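# Press the red block firmly onto the blue block

## Task

Seat the red block fully down on the blue block so the two are flush, with the red block not resting on top of the blue block's studs. Both blocks must end up on the table. The fit is snug, so the blocks need careful alignment and a firm press. The result has to hold by itself, not only while the robot keeps it in place. When done, open the gripper and move the arm away.

## Robot and tools

Robot: one arm with six revolute joints and a two-finger gripper. Columns, in order: waist, shoulder, elbow, wrist pitch, wrist yaw, wrist roll, then the gripper opening. Something may occasionally pull on a held part or shove a loose object.

Scene frame: the origin is on the table surface below the arm's base, +z is up, and +y points left when facing along +x. The base may sit slightly tilted to the table. Commands are given in joint space only, never as Cartesian positions.

Tool execute_actions: argument actions is a list with zero or one entry. An optional boolean pictures asks for camera images; images also come whenever actions is empty.
- Look: {"actions": []} sends nothing and returns the current state with pictures.
- Move: {"actions": [{"rows": [[...]], "steps": N}]}. rows holds 1 to 15 rows; steps is 4 to 15 (default 15). Each row is used for one control step of 1/30 s, and if there are fewer rows than steps the last row repeats.
- Wait: {"actions": [{"steps": N}]} with N up to 300 sends no command and returns once N steps have passed since the previous result. Time spent composing your reply counts toward N.
Each row is 7 plain numbers for the single arm: six absolute joint target angles in radians (same form as the Joint positions line), then the gripper opening from -1 (closed) to +1 (fully open). Stated joint ranges: waist -2.880 to 2.880, shoulder 0.000 to 3.142, elbow 0.000 to 3.019, wrist pitch -1.693 to 1.571, wrist yaw -1.571 to 1.571, wrist roll -2.094 to 2.094. The actual end of each joint may differ from the stated one by up to 0.019 rad either way. A call is rejected, and nothing is sent, if a target exceeds a range end by more than 0.019 rad and also lies beyond the joint's angle in the last result. A target past the real end is clipped to that end, and the result then reports "joint sent to its limit". That message may refer to an earlier action still running. Its absence does not prove there is more room.

Motion limits: each step, a joint's target is held within a fixed distance of its measured angle. The limits are waist 0.264, shoulder 0.32, elbow 0.276, wrist pitch 0.33, wrist yaw 0.186 and wrist roll 0.522 rad. If the targets would place the gripper more than 70 mm from where it is now, all targets are pulled back toward the measured angles. Distant targets therefore take several steps.

Timing: the simulation keeps running while you think and write. Each action's result is produced 4 steps before it ends, and those last 4 steps run during your reply; the next action starts after them. Between calls the arm keeps heading for the last row sent. It stops pursuing that target once it has nearly stopped moving (blocked or very slow counts) or a step is HELD. To push further, send a new action. Fingers already opening or closing keep moving.

Result lines: Joint positions and Joint velocities give the six joints (rad, rad/s), then the finger-pad gap (m, m/s; 0.094 m is fully open). grip_measured is the measured opening on the same -1 to +1 scale you command. "joint command not followed" means a clearance check changed or blocked targets on some steps; a mounting block or post counts as part of the arm. HELD marks steps where all or part of your row was not applied. MOTOR HOT appears from 85 °C. At 100 °C an OVER-TEMPERATURE FAULT occurs: motors and gripper stop holding until they cool and the arm drops. Holding loads heats motors, even while you think, and some heat carries into the next scene. Pictured results list any camera whose calibration differs from before.

Gripping: between the extremes, the fingers move to where grip_measured equals your command. To hold a part, command below grip_measured: about 0.03 below grips firmly, and a smaller margin grips more gently. Readings may be offset by about 1 mm of opening, constant within a scene. Pad force tops out near 50 to 62 N (less on some grippers, and less on parts under about 2 mm thick), but the first contact can spike much higher.

Tool zoom_image: camera is one of cam_head_left, cam_head_right or cam_wrist. region is [x0, y0, x1, y1] in that camera's latest full image, in pixels from the top-left corner, at most 504 by 504. It returns a sharper close-up.

Cameras, returned in this order and each 896x504: cam_head_left and cam_head_right are fixed head cameras with pinhole plus radial distortion calibration (K, D, T_world_to_cam mapping scene frame to camera). cam_head_left sits at about (0.026, 0.521, 0.878) m and cam_head_right at about (-0.095, 0.322, 0.857) m. cam_wrist rides on the gripper and its pose is not given. Calibration may be off by a couple of degrees and several millimetres.

Tool finished_scene: pass scene, the number of the current scene. The goal must already hold and remain stable. Replying without any tool call ends the remaining session.

Avoid: knocking or placing anything off the table; dropping parts; slamming, hard impacts or excessively forceful pressing; overheating motors by holding loads too long; leaving the blocks held in place only by the gripper at the end.

Each tool is called after "Call:" as a command line: name --argument value for each argument, lists and objects as JSON in quotes; but a table of rows of numbers goes row by row, as --pt "numbers of a row", without its own name.

## Session

Call:
execute_actions --actions '[]'

Scene clock: 0.00 s of 11933.50 s.
grip_measured=+1.000
Joint positions: [-0.947  1.911  1.263 -0.194 -0.087 -1.106  0.094]
Joint velocities: [ 0.015  0.005 -0.022  0.012 -0.051 -0.051  0.   ]

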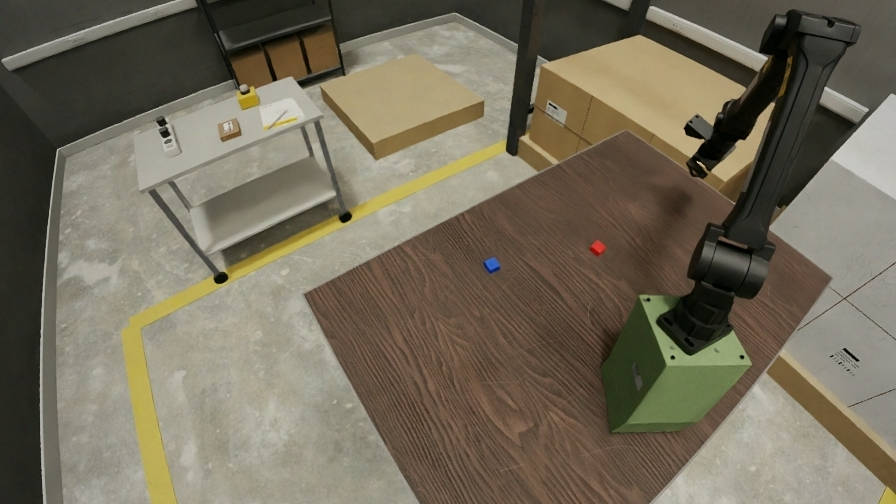

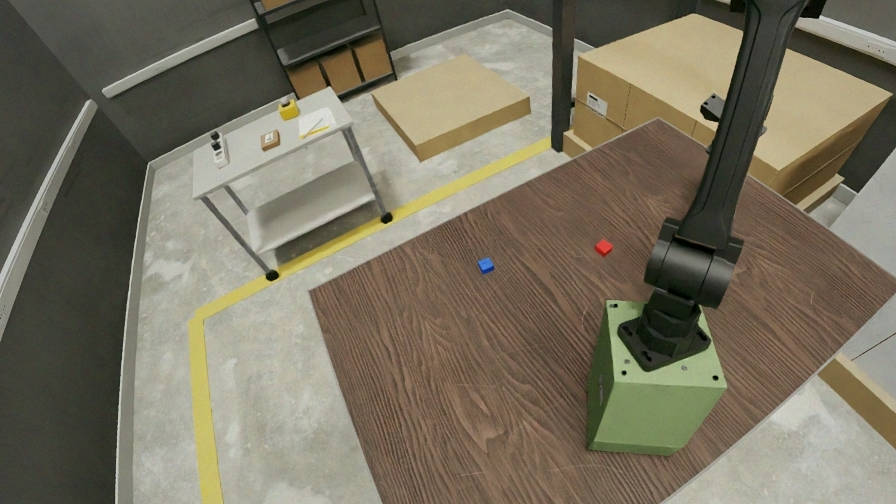

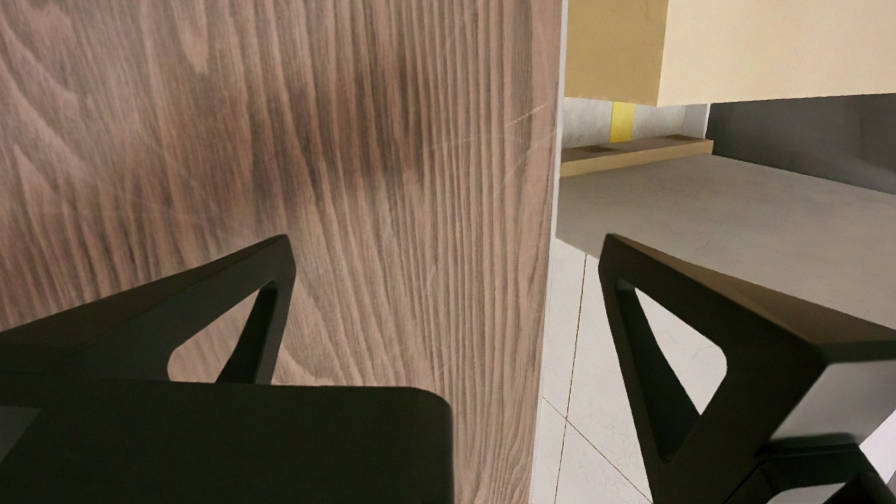

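Call:
zoom_image --camera "cam_head_left" --region '[472, 250, 512, 282]'

Call:
zoom_image --camera "cam_head_left" --region '[577, 232, 617, 264]'

Call:
zoom_image --camera "cam_head_right" --region '[466, 250, 506, 282]'

Call:
zoom_image --camera "cam_head_right" --region '[583, 232, 623, 264]'

Region (472, 250, 512, 282) of cam_head_left's 896x504 image, scaled by 12.600, with more detail than that image has; it fills the top 403 rows of this view, and the rest is white.

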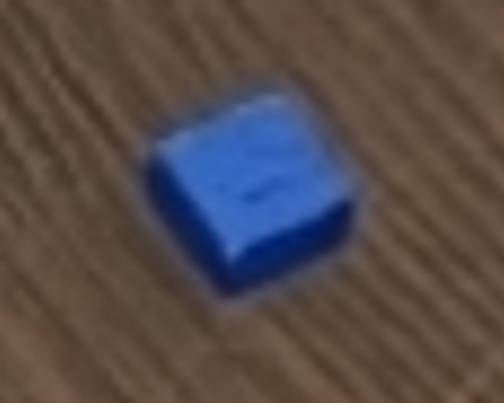

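Region (577, 232, 617, 264) of cam_head_left's 896x504 image, scaled by 12.600, with more detail than that image has; it fills the top 403 rows of this view, and the rest is white.

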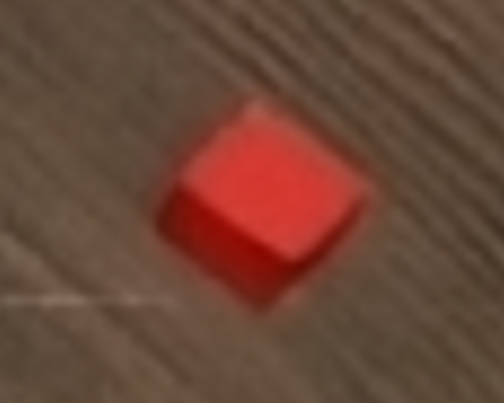

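Region (466, 250, 506, 282) of cam_head_right's 896x504 image, scaled by 12.600, with more detail than that image has; it fills the top 403 rows of this view, and the rest is white.

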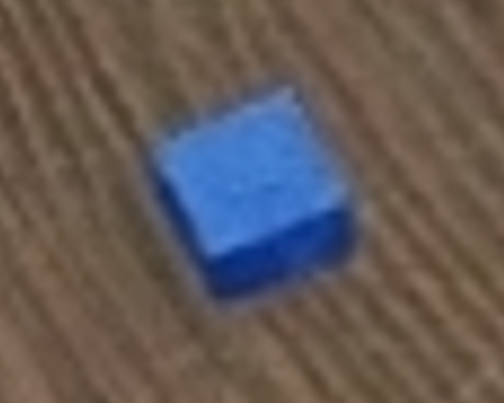

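Region (583, 232, 623, 264) of cam_head_right's 896x504 image, scaled by 12.600, with more detail than that image has; it fills the top 403 rows of this view, and the rest is white.

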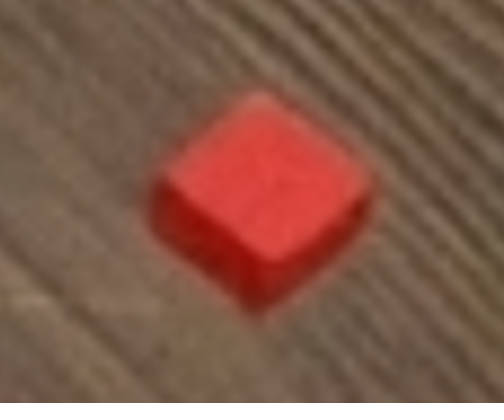

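Call:
execute_actions --actions '[{"rows": [[-0.945,1.910,1.261,-0.195,-0.087,-1.104,1],[-0.937,1.908,1.256,-0.197,-0.086,-1.099,1],[-0.926,1.905,1.247,-0.201,-0.085,-1.090,1],[-0.911,1.901,1.235,-0.206,-0.083,-1.079,1],[-0.892,1.896,1.221,-0.213,-0.081,-1.065,1],[-0.870,1.891,1.204,-0.220,-0.078,-1.048,1],[-0.846,1.884,1.185,-0.229,-0.075,-1.030,1],[-0.819,1.877,1.164,-0.238,-0.072,-1.010,1],[-0.790,1.869,1.142,-0.248,-0.068,-0.988,1],[-0.760,1.861,1.118,-0.258,-0.065,-0.965,1],[-0.728,1.853,1.094,-0.269,-0.061,-0.942,1],[-0.696,1.844,1.069,-0.280,-0.057,-0.918,1],[-0.663,1.835,1.043,-0.291,-0.053,-0.893,1],[-0.631,1.827,1.018,-0.302,-0.050,-0.868,1],[-0.599,1.818,0.993,-0.313,-0.046,-0.844,1]], "steps": 15}]'

Call:
execute_actions --actions '[{"rows": [[-0.567,1.810,0.969,-0.324,-0.042,-0.821,1],[-0.537,1.802,0.945,-0.334,-0.039,-0.798,1],[-0.508,1.794,0.923,-0.344,-0.035,-0.776,1],[-0.481,1.787,0.902,-0.353,-0.032,-0.756,1],[-0.457,1.780,0.883,-0.362,-0.029,-0.738,1],[-0.435,1.775,0.866,-0.369,-0.026,-0.721,1],[-0.416,1.770,0.852,-0.376,-0.024,-0.707,1],[-0.401,1.766,0.840,-0.381,-0.022,-0.696,1],[-0.390,1.763,0.831,-0.385,-0.021,-0.687,1],[-0.382,1.761,0.826,-0.387,-0.020,-0.682,1],[-0.380,1.760,0.824,-0.388,-0.020,-0.680,1]], "steps": 15}]'

Call:
execute_actions --actions '[{"steps": 12}]' --pictures true

Scene clock: 3.50 s of 11933.50 s.
grip_measured=+1.000
Joint positions: [-0.847  1.895  1.159 -0.223 -0.066 -1.032  0.094]
Joint velocities: [ 0.796 -0.093 -0.574 -0.227  0.007  0.403  0.   ]
Steps of this call (steps 1 to 90: nothing new was sent; then 0.13 s passed at rest; steps 91 to 101: the first 11 steps of this action). Readings (joint positions):
91: [-0.947 1.911 1.263 -0.194 -0.087 -1.106]
92: [-0.947 1.911 1.263 -0.194 -0.087 -1.106]
94: [-0.945 1.911 1.260 -0.194 -0.086 -1.102]
98: [-0.913 1.905 1.217 -0.202 -0.074 -1.069]
101: the state above

Scene clock: 4.00 s of 11933.50 s.
grip_measured=+1.000
Joint positions: [-0.362  1.787  0.829 -0.372 -0.028 -0.744  0.094]
Joint velocities: [ 0.181 -0.063 -0.212 -0.11   0.066  0.33   0.   ]
Steps of this call (steps 1 to 4: the last 4 steps of your previous action; steps 5 to 15: the first 11 steps of this action). Readings (joint positions):
5: [-0.680 1.875 1.048 -0.268 -0.050 -0.948]
6: [-0.642 1.867 1.023 -0.279 -0.047 -0.926]
8: [-0.561 1.847 0.968 -0.305 -0.039 -0.878]
12: [-0.413 1.803 0.866 -0.353 -0.031 -0.789]
15: the state above

Scene clock: 4.40 s of 11933.50 s.
grip_measured=+1.000
Joint positions: [-0.367  1.783  0.822 -0.376 -0.023 -0.694  0.094]
Joint velocities: [ 0.005 -0.005 -0.002 -0.007  0.007  0.037  0.   ]
Kept back: nothing.
Steps of this call (steps 1 to 4: the last 4 steps of your previous action; steps 5 to 12: the robot went on to your last target). Readings (joint positions):
1: [-0.358 1.786 0.824 -0.375 -0.027 -0.734]
2: [-0.359 1.786 0.822 -0.376 -0.025 -0.725]
4: [-0.363 1.785 0.822 -0.376 -0.023 -0.713]
8: [-0.367 1.783 0.822 -0.376 -0.023 -0.699]
12: the state above

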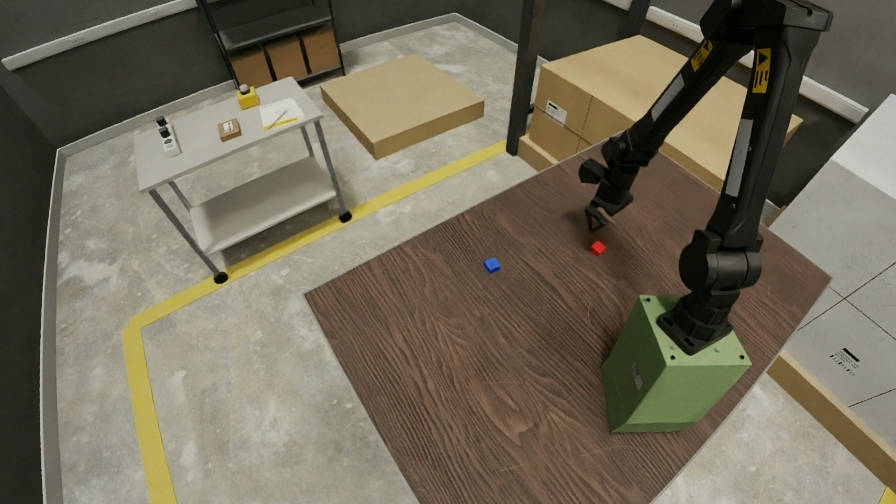

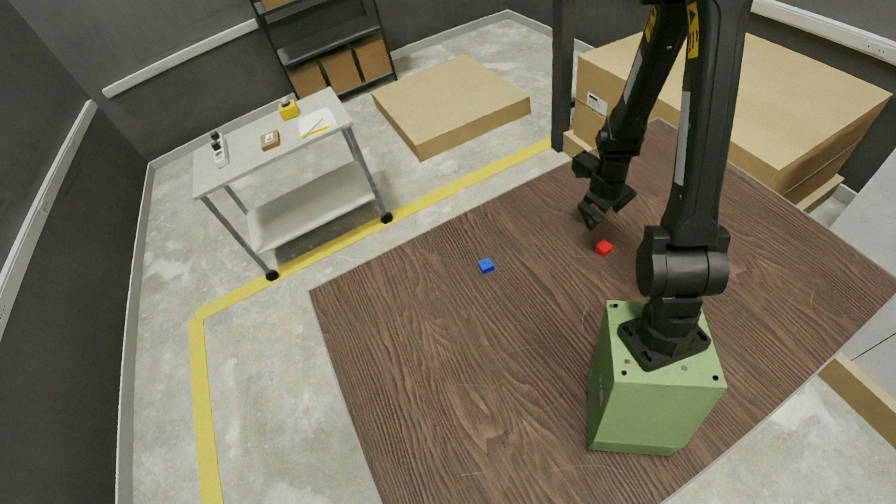

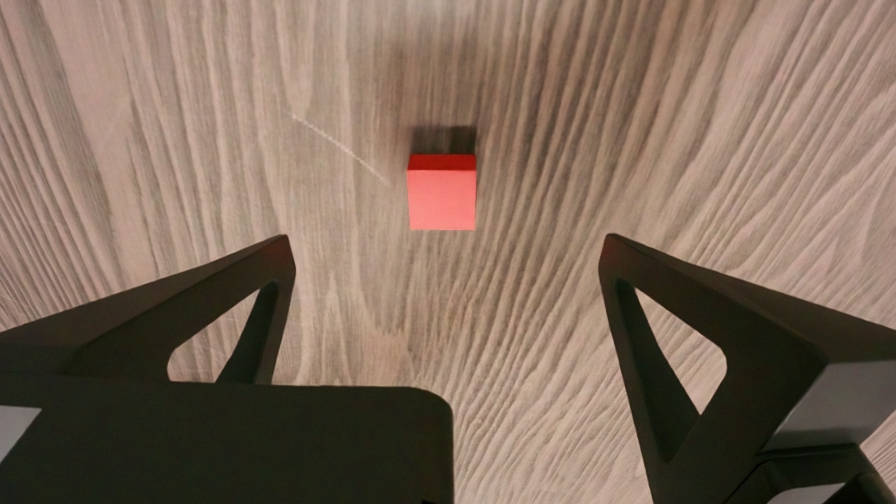

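Very nice. Zoom.

Call:
zoom_image --camera "cam_wrist" --region '[385, 130, 505, 250]'

Region (385, 130, 505, 250) of cam_wrist's 896x504 image, scaled by 4.200, with more detail than that image has.

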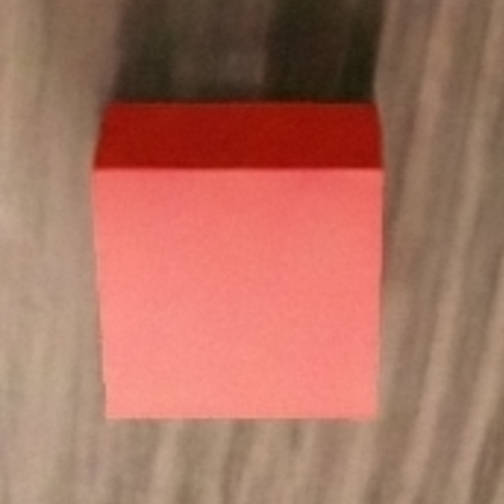

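Call:
execute_actions --actions '[{"rows": [[-0.381,1.790,0.822,-0.375,-0.02,-0.684,0.9],[-0.384,1.815,0.818,-0.355,-0.02,-0.690,0.8],[-0.388,1.835,0.812,-0.333,-0.02,-0.697,0.7],[-0.393,1.857,0.804,-0.307,-0.02,-0.705,0.6],[-0.398,1.880,0.796,-0.279,-0.02,-0.713,0.5],[-0.403,1.903,0.788,-0.250,-0.02,-0.721,0.4],[-0.408,1.926,0.780,-0.221,-0.02,-0.729,0.3],[-0.412,1.947,0.773,-0.194,-0.02,-0.735,0.25],[-0.415,1.964,0.767,-0.170,-0.02,-0.740,0.25],[-0.417,1.977,0.762,-0.151,-0.02,-0.743,0.25],[-0.418,1.984,0.760,-0.139,-0.02,-0.744,0.25],[-0.418,1.987,0.759,-0.134,-0.02,-0.744,0.25]], "steps": 15}]'

Call:
execute_actions --actions '[{"steps": 12}]' --pictures true

Call:
zoom_image --camera "cam_wrist" --region '[360, 150, 540, 330]'

Scene clock: 5.77 s of 11933.50 s.
grip_measured=+0.252
Joint positions: [-0.4    1.929  0.784 -0.186 -0.023 -0.717  0.059]
Joint velocities: [-0.142  0.708 -0.261  0.491 -0.007 -0.168 -0.002]
Steps of this call (steps 1 to 30: the robot went on to your last target; steps 31 to 41: the first 11 steps of this action). Readings (joint positions):
31: [-0.367 1.783 0.822 -0.376 -0.023 -0.691]
32: [-0.367 1.783 0.822 -0.376 -0.023 -0.691]
34: [-0.369 1.790 0.821 -0.357 -0.023 -0.691]
38: [-0.384 1.854 0.807 -0.256 -0.023 -0.705]
41: the state above

Scene clock: 6.17 s of 11933.50 s.
grip_measured=+0.252
Joint positions: [-0.41   1.989  0.752 -0.15  -0.022 -0.732  0.059]
Joint velocities: [ 0.015 -0.005 -0.012  0.007 -0.022  0.007 -0.   ]
Kept back: nothing.
Steps of this call (steps 1 to 4: the last 4 steps of your previous action; steps 5 to 12: the robot went on to your last target). Readings (joint positions):
1: [-0.405 1.951 0.776 -0.173 -0.022 -0.720]
2: [-0.408 1.969 0.768 -0.165 -0.022 -0.723]
4: [-0.410 1.988 0.756 -0.162 -0.022 -0.727]
8: [-0.410 1.989 0.752 -0.155 -0.022 -0.731]
12: the state above

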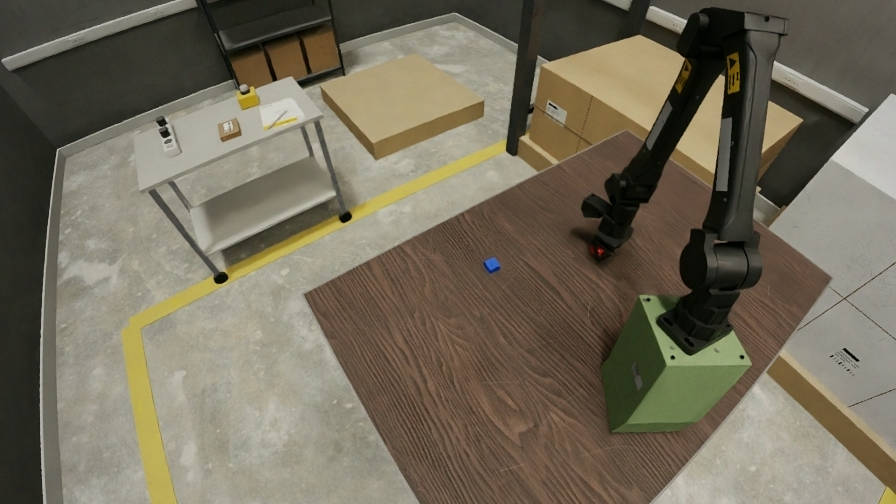

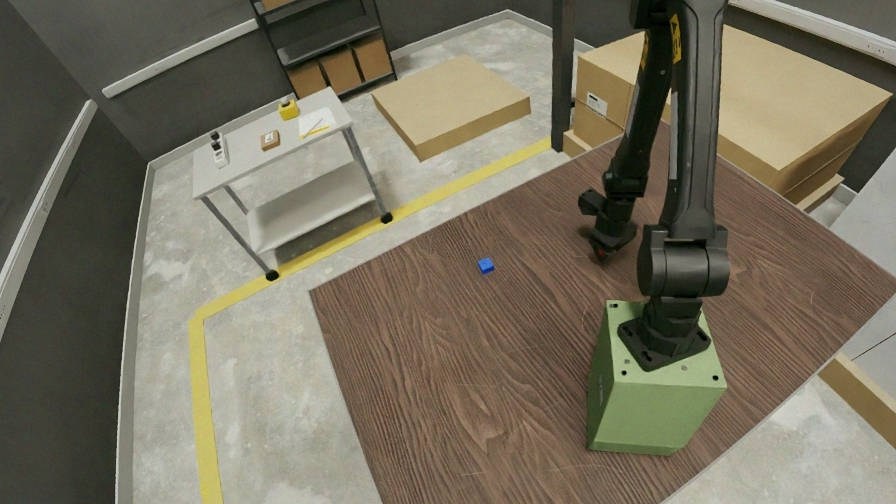

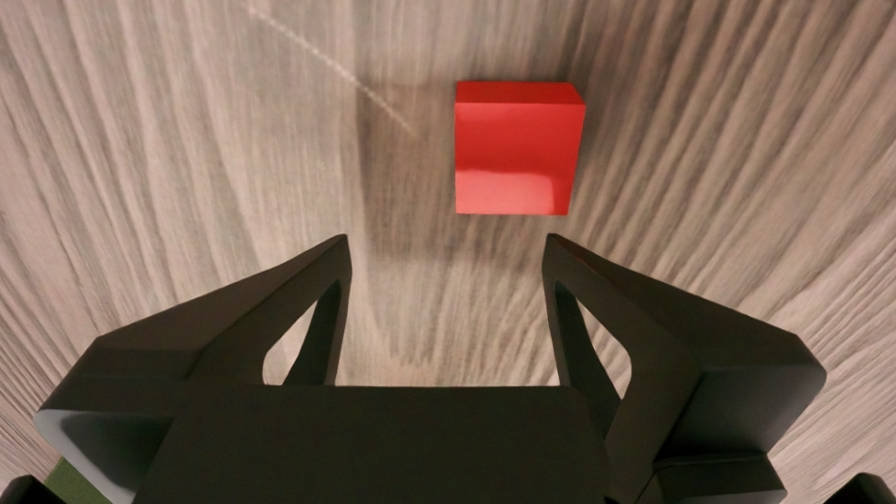

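Region (360, 150, 540, 330) of cam_wrist's 896x504 image, scaled by 2.800, with more detail than that image has.

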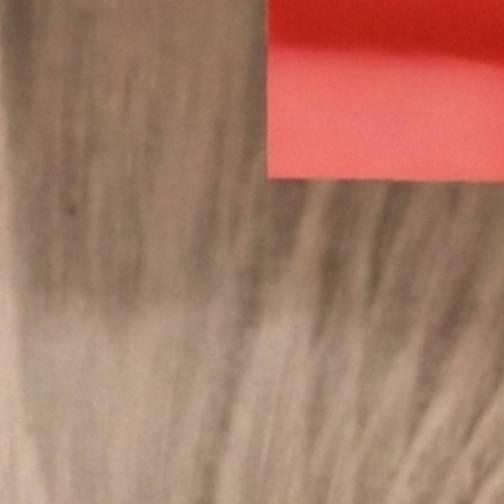

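Call:
execute_actions --actions '[{"rows": [[-0.412,1.965,0.765,-0.150,-0.02,-0.735,0.3],[-0.406,1.952,0.775,-0.158,-0.02,-0.728,0.35],[-0.402,1.946,0.785,-0.164,-0.02,-0.722,0.35],[-0.398,1.943,0.795,-0.168,-0.02,-0.718,0.35],[-0.395,1.942,0.804,-0.171,-0.02,-0.715,0.35],[-0.392,1.942,0.812,-0.173,-0.02,-0.713,0.35],[-0.390,1.942,0.819,-0.175,-0.02,-0.712,0.35],[-0.389,1.942,0.824,-0.176,-0.02,-0.711,0.35],[-0.389,1.942,0.826,-0.176,-0.02,-0.711,0.35]], "steps": 15}]'

Call:
execute_actions --actions '[{"steps": 10}]' --pictures true

Call:
zoom_image --camera "cam_wrist" --region '[360, 110, 560, 310]'

Scene clock: 7.43 s of 11933.50 s.
grip_measured=+0.348
Joint positions: [-0.405  1.964  0.816 -0.16  -0.022 -0.724  0.063]
Joint velocities: [ 0.005 -0.083  0.183  0.007  0.007  0.007 -0.001]
Steps of this call (steps 1 to 27: the robot went on to your last target; steps 28 to 38: the first 11 steps of this action). Readings (joint positions):
28: [-0.410 1.989 0.752 -0.150 -0.022 -0.733]
29: [-0.410 1.989 0.752 -0.150 -0.022 -0.733]
31: [-0.410 1.985 0.757 -0.153 -0.022 -0.733]
35: [-0.408 1.972 0.789 -0.160 -0.022 -0.727]
38: the state above

Scene clock: 7.77 s of 11933.50 s.
grip_measured=+0.348
Joint positions: [-0.402  1.956  0.823 -0.16  -0.022 -0.722  0.063]
Joint velocities: [ 0.015 -0.005 -0.007  0.002  0.051 -0.022  0.   ]
Kept back: nothing.
Steps of this call (steps 1 to 4: the last 4 steps of your previous action; steps 5 to 10: the robot went on to your last target). Readings (joint positions):
1: [-0.404 1.961 0.820 -0.160 -0.022 -0.724]
2: [-0.403 1.959 0.823 -0.160 -0.022 -0.723]
4: [-0.402 1.956 0.823 -0.160 -0.022 -0.723]
8: [-0.402 1.956 0.823 -0.160 -0.022 -0.722]
10: the state above

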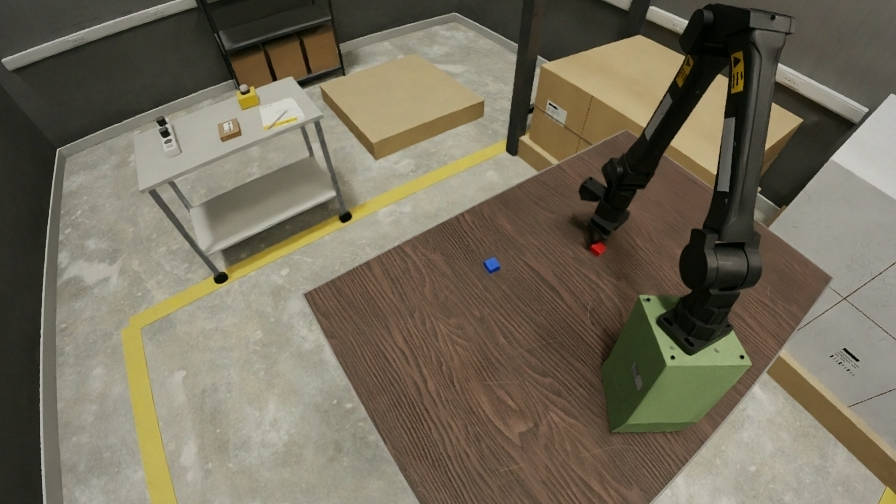

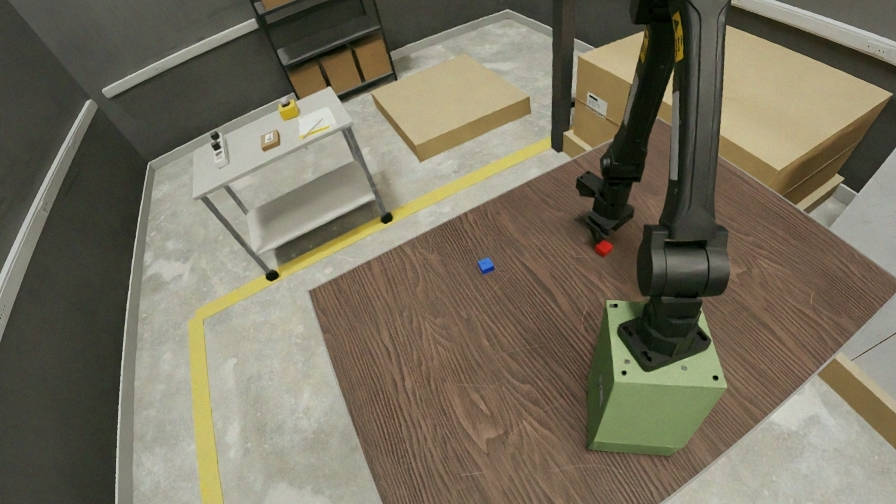

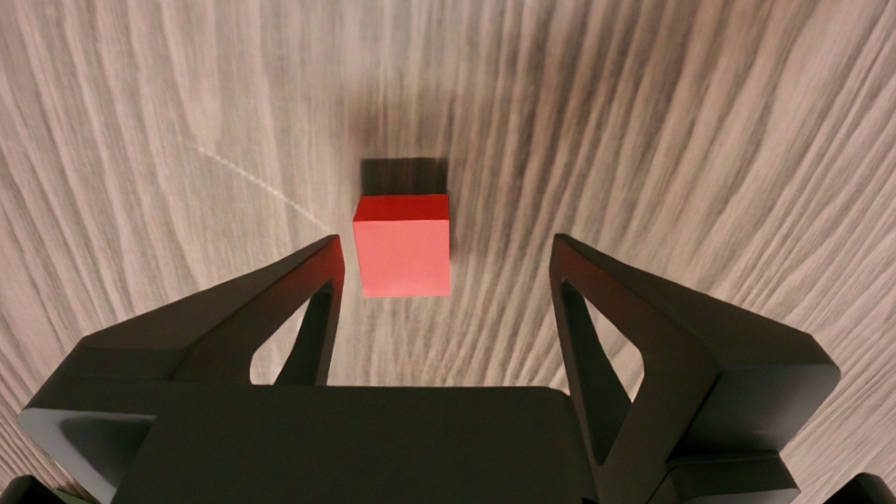

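Region (360, 110, 560, 310) of cam_wrist's 896x504 image, scaled by 2.520, with more detail than that image has.

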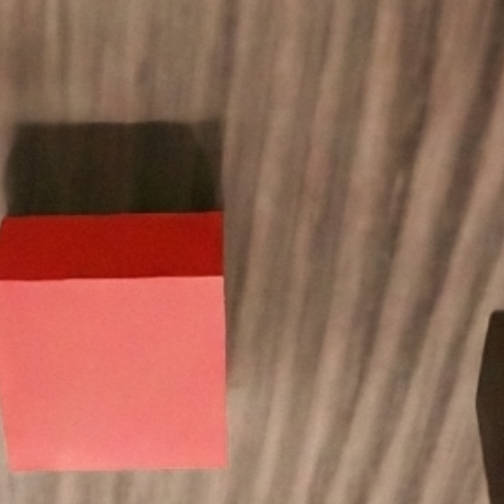

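Call:
execute_actions --actions '[{"rows": [[-0.389,1.960,0.818,-0.165,-0.02,-0.711,0.35],[-0.389,1.975,0.811,-0.158,-0.02,-0.711,0.35],[-0.389,1.985,0.805,-0.152,-0.02,-0.711,0.35],[-0.389,1.992,0.800,-0.150,-0.02,-0.711,0.35],[-0.389,1.997,0.797,-0.150,-0.02,-0.711,0.35],[-0.389,2.000,0.795,-0.150,-0.02,-0.711,0.35]], "steps": 15}]'

Call:
execute_actions --actions '[{"steps": 8}]' --pictures true

Call:
zoom_image --camera "cam_wrist" --region '[350, 130, 550, 330]'

Scene clock: 9.37 s of 11933.50 s.
grip_measured=+0.348
Joint positions: [-0.402  1.972  0.8   -0.16  -0.022 -0.722  0.063]
Joint velocities: [-0.005  0.073 -0.027 -0.002 -0.081 -0.022  0.   ]
Steps of this call (steps 1 to 15: the robot went on to your last target; steps 16 to 37: nothing new was sent; steps 38 to 48: the first 11 steps of this action). Readings (joint positions):
38: [-0.402 1.956 0.823 -0.160 -0.022 -0.722]
39: [-0.402 1.956 0.823 -0.160 -0.022 -0.722]
41: [-0.402 1.956 0.820 -0.160 -0.022 -0.722]
45: [-0.402 1.964 0.806 -0.160 -0.022 -0.722]
48: the state above

Scene clock: 9.63 s of 11933.50 s.
grip_measured=+0.348
Joint positions: [-0.402  1.975  0.799 -0.16  -0.022 -0.722  0.063]
Joint velocities: [0.005 0.015 0.002 0.007 0.051 0.007 0.   ]
Kept back: nothing.
Steps of this call (steps 1 to 4: the last 4 steps of your previous action; steps 5 to 8: the robot went on to your last target). Readings (joint positions):
1: [-0.402 1.974 0.799 -0.160 -0.022 -0.722]
2: [-0.402 1.975 0.799 -0.160 -0.022 -0.722]
4: [-0.402 1.975 0.799 -0.160 -0.022 -0.722]
8: the state above

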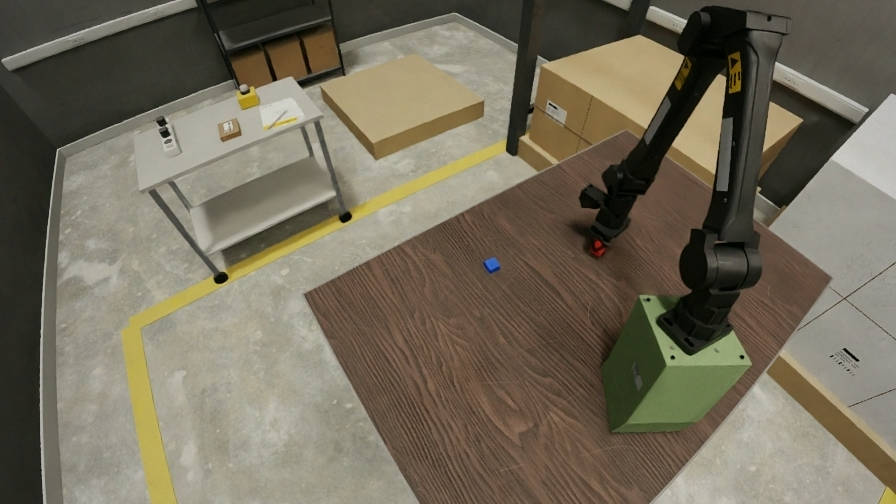

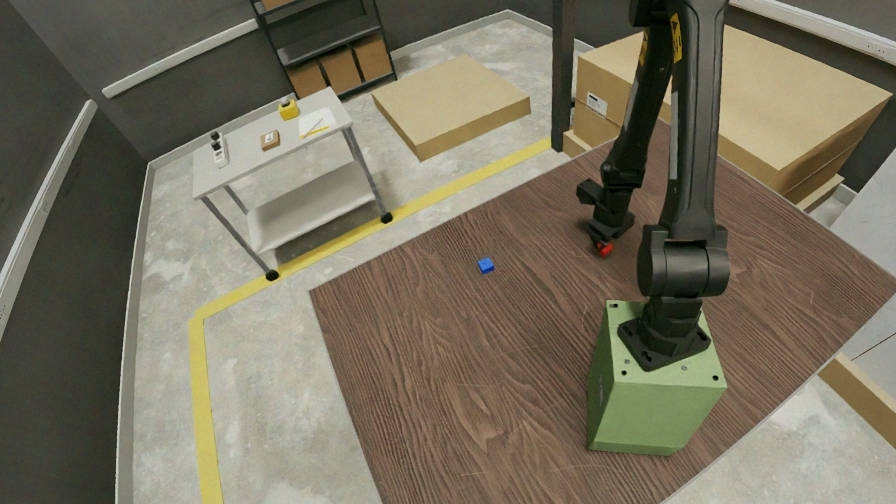

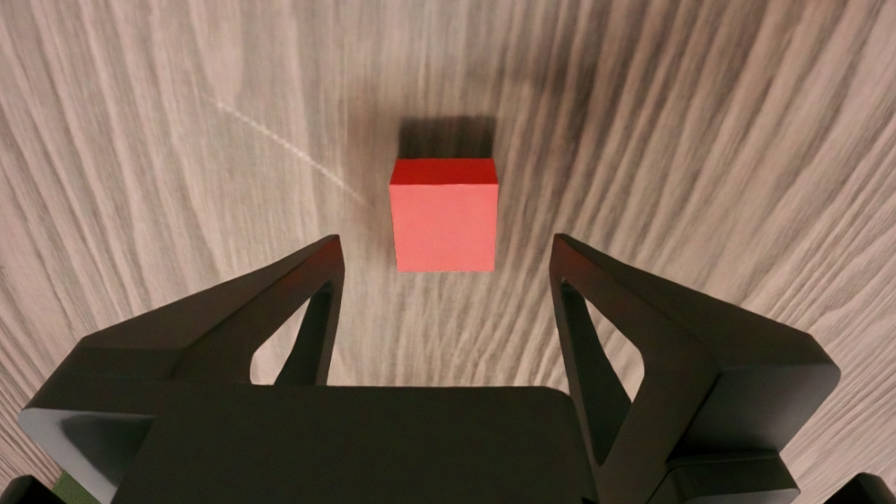

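Region (350, 130, 550, 330) of cam_wrist's 896x504 image, scaled by 2.520, with more detail than that image has.

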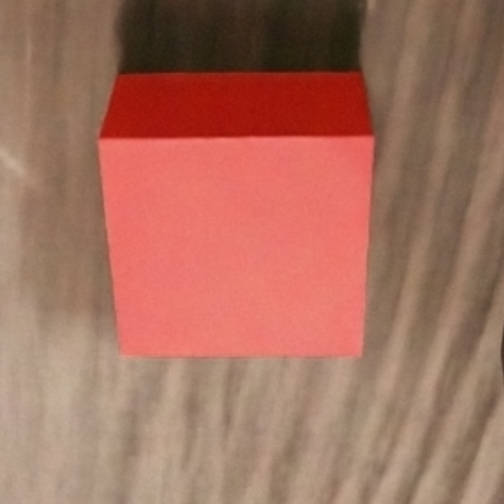

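Call:
execute_actions --actions '[{"rows": [[-0.389,2.008,0.795,-0.146,-0.02,-0.716,0.3],[-0.388,2.017,0.795,-0.138,-0.02,-0.722,0.25],[-0.387,2.026,0.795,-0.128,-0.02,-0.728,0.2],[-0.386,2.035,0.795,-0.117,-0.02,-0.734,0.1],[-0.385,2.043,0.795,-0.106,-0.02,-0.738,0.05],[-0.385,2.050,0.795,-0.095,-0.02,-0.740,0.0],[-0.385,2.056,0.795,-0.086,-0.02,-0.740,0.0],[-0.385,2.060,0.795,-0.078,-0.02,-0.740,0.0],[-0.385,2.063,0.795,-0.072,-0.02,-0.740,0.0],[-0.385,2.065,0.795,-0.068,-0.02,-0.740,0.0]], "steps": 15}]'

Call:
execute_actions --actions '[{"steps": 8}]' --pictures true

Call:
zoom_image --camera "cam_wrist" --region '[350, 170, 550, 350]'

Scene clock: 10.90 s of 11933.50 s.
grip_measured=+0.002
Joint positions: [-0.4    2.038  0.799 -0.093 -0.022 -0.728  0.047]
Joint velocities: [ 0.005  0.161 -0.017  0.1    0.022 -0.007 -0.   ]
Steps of this call (steps 1 to 15: the robot went on to your last target; steps 16 to 27: nothing new was sent; steps 28 to 38: the first 11 steps of this action). Readings (joint positions):
28: [-0.402 1.975 0.799 -0.160 -0.022 -0.722]
29: [-0.402 1.977 0.799 -0.160 -0.022 -0.722]
31: [-0.402 1.983 0.799 -0.149 -0.022 -0.722]
35: [-0.401 2.015 0.799 -0.111 -0.022 -0.726]
38: the state above

Scene clock: 11.17 s of 11933.50 s.
grip_measured=+0.002
Joint positions: [-0.4    2.045  0.799 -0.085 -0.022 -0.729  0.047]
Joint velocities: [-0.005  0.005 -0.012 -0.012  0.037 -0.081 -0.001]
Kept back: nothing.
Steps of this call (steps 1 to 4: the last 4 steps of your previous action; steps 5 to 8: the robot went on to your last target). Readings (joint positions):
1: [-0.400 2.042 0.799 -0.090 -0.022 -0.728]
2: [-0.400 2.044 0.799 -0.089 -0.022 -0.728]
4: [-0.400 2.045 0.799 -0.088 -0.022 -0.729]
8: the state above

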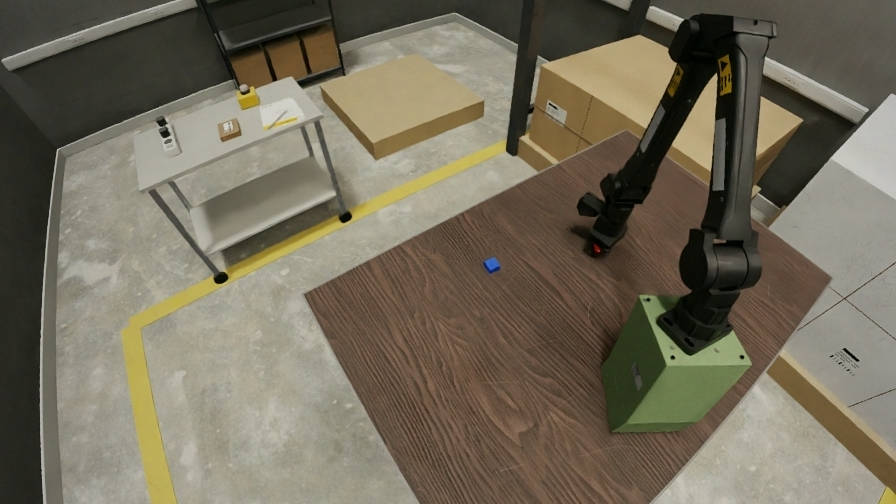

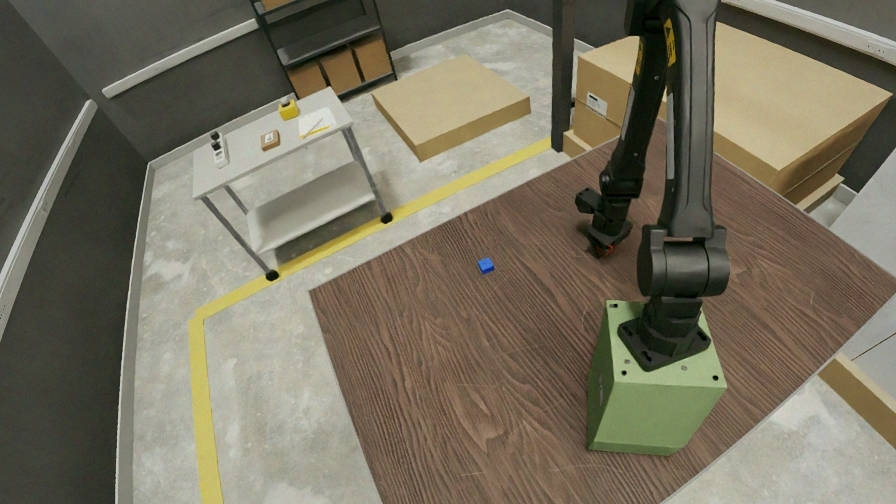

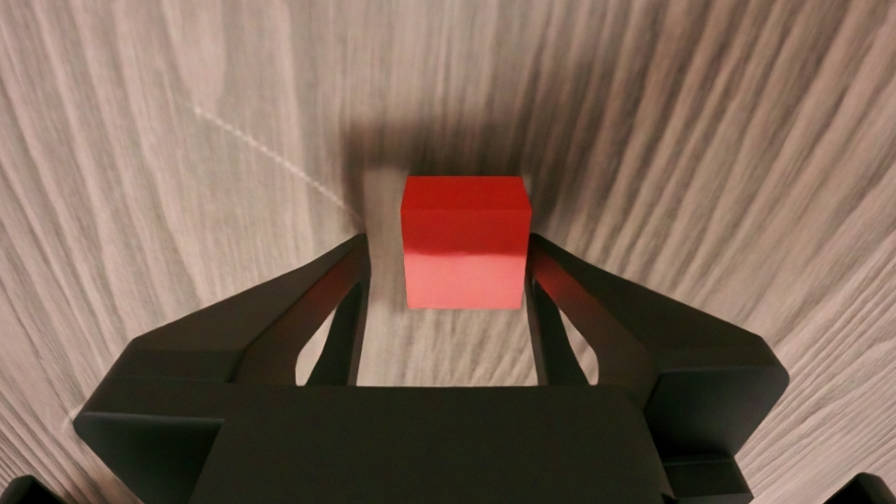

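Region (350, 170, 550, 350) of cam_wrist's 896x504 image, scaled by 2.520, with more detail than that image has; it fills the top 454 rows of this view, and the rest is white.

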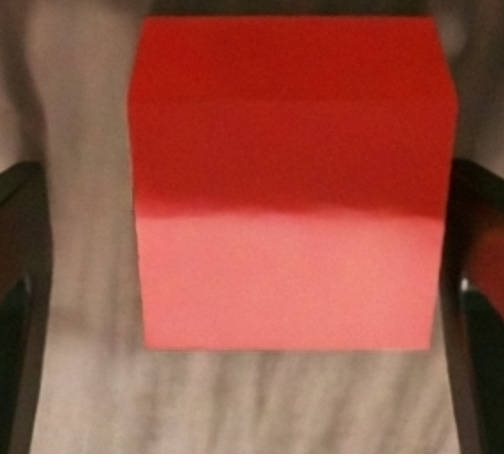

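Call:
execute_actions --actions '[{"rows": [[-0.385,2.065,0.795,-0.068,-0.02,-0.740,-0.1],[-0.385,2.065,0.795,-0.068,-0.02,-0.740,-0.2],[-0.385,2.065,0.795,-0.068,-0.02,-0.740,-0.27],[-0.385,2.065,0.795,-0.068,-0.02,-0.740,-0.32],[-0.385,2.065,0.795,-0.068,-0.02,-0.740,-0.35],[-0.385,2.065,0.795,-0.068,-0.02,-0.740,-0.37]], "steps": 15}]' --pictures true

Scene clock: 12.07 s of 11933.50 s.
grip_measured=-0.336
Joint positions: [-0.4    2.045  0.799 -0.085 -0.022 -0.73   0.031]
Joint velocities: [-0.024 -0.005  0.002  0.002  0.051 -0.037 -0.001]
Steps of this call (steps 1 to 15: the robot went on to your last target; step 16: nothing new was sent; steps 17 to 27: the first 11 steps of this action). Readings (joint positions):
17: [-0.400 2.045 0.799 -0.085 -0.022 -0.729]
18: [-0.400 2.045 0.799 -0.085 -0.022 -0.730]
20: [-0.400 2.045 0.799 -0.085 -0.022 -0.730]
24: [-0.400 2.045 0.799 -0.085 -0.022 -0.730]
27: the state above

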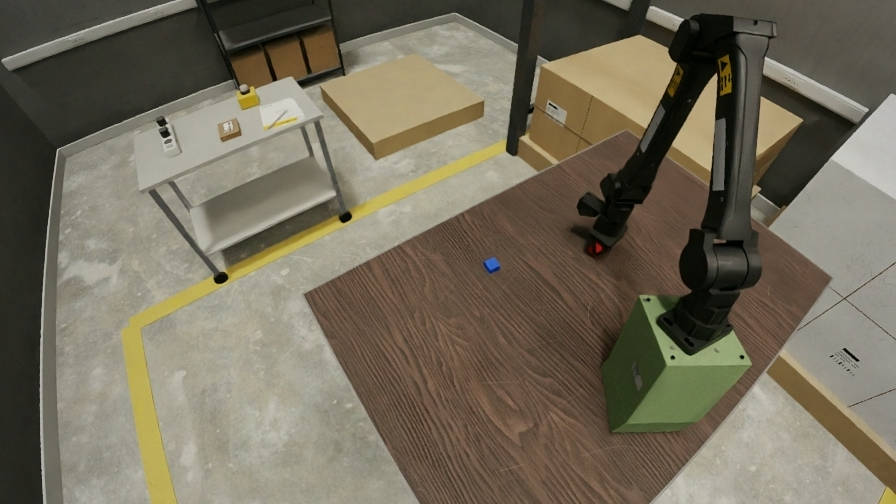

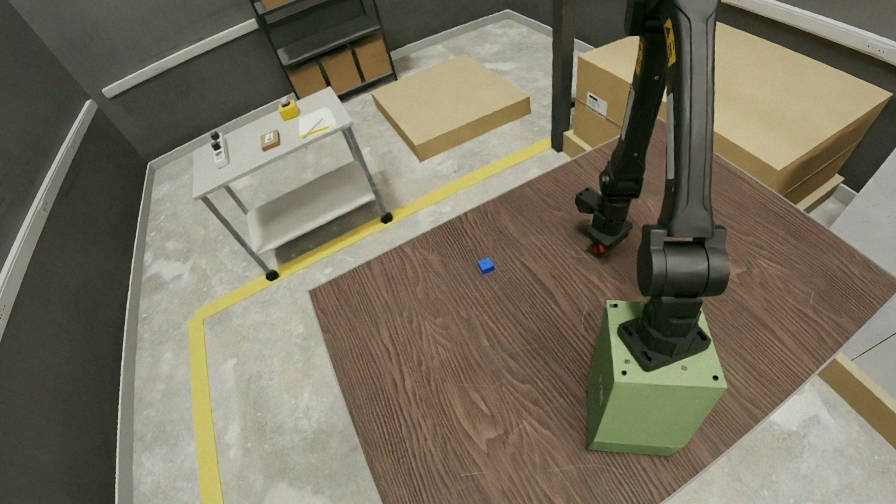

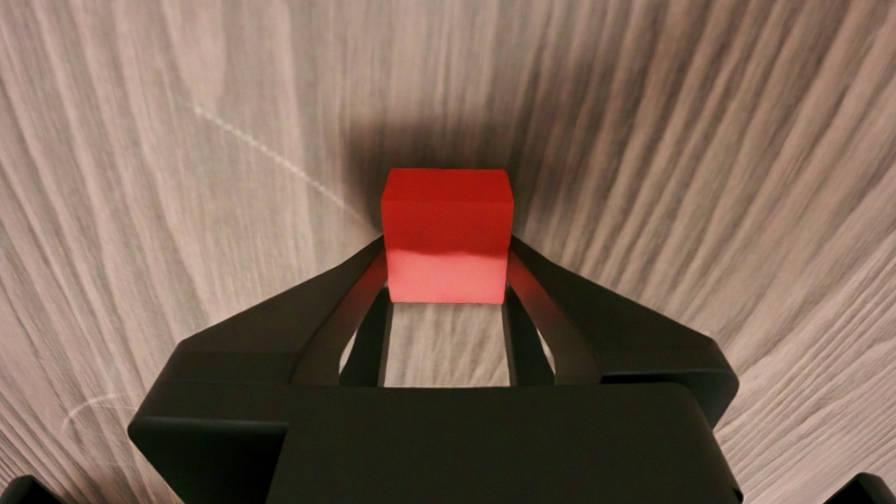

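Call:
execute_actions --actions '[]'

Scene clock: 12.83 s of 11933.50 s.
grip_measured=-0.336
Joint positions: [-0.4    2.045  0.799 -0.085 -0.022 -0.73   0.031]
Joint velocities: [-0.015 -0.015  0.002 -0.002 -0.007  0.022 -0.001]
Kept back: nothing.
Steps of this call (steps 1 to 4: the last 4 steps of your previous action; steps 5 to 15: the robot went on to your last target; steps 16 to 23: nothing new was sent). Readings (joint positions):
1: [-0.400 2.045 0.799 -0.085 -0.022 -0.730]
2: [-0.400 2.045 0.799 -0.085 -0.022 -0.730]
4: [-0.400 2.045 0.799 -0.085 -0.022 -0.730]
8: [-0.400 2.045 0.799 -0.085 -0.022 -0.730]
23: the state above
The arm was judged still, so your last target was given up. Only a new action makes it travel on or press farther. Fingers that are still opening or closing keep moving.

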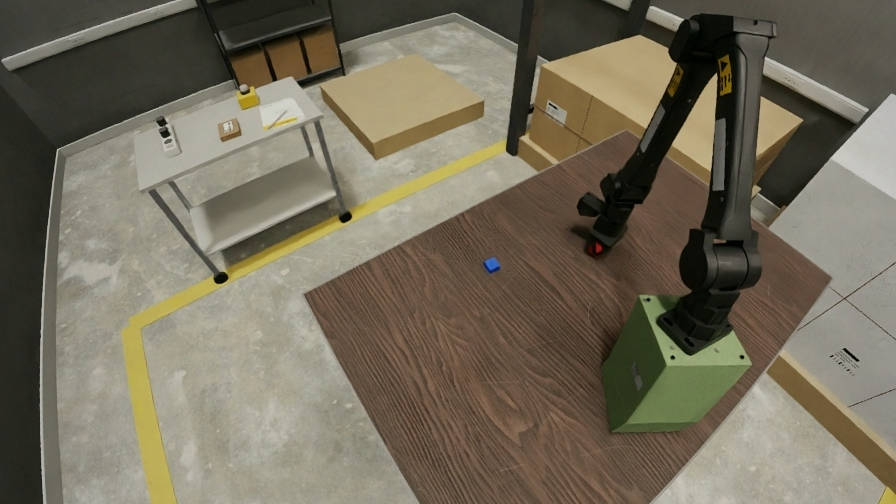

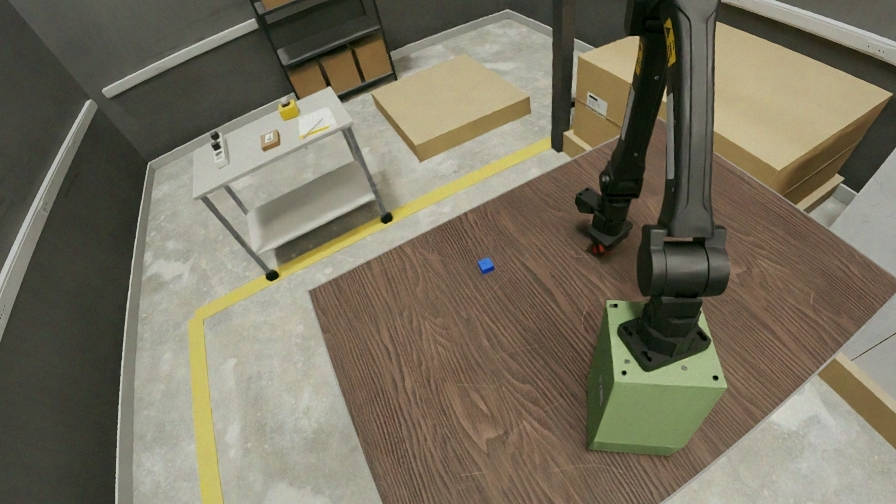

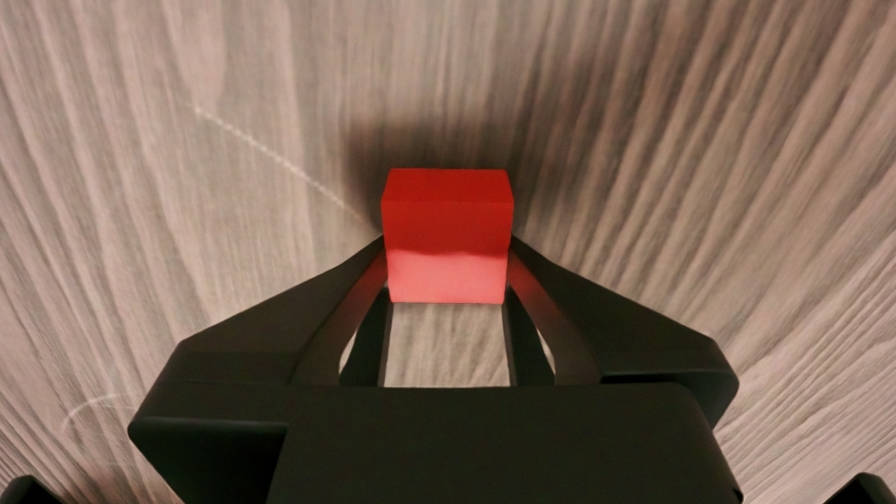

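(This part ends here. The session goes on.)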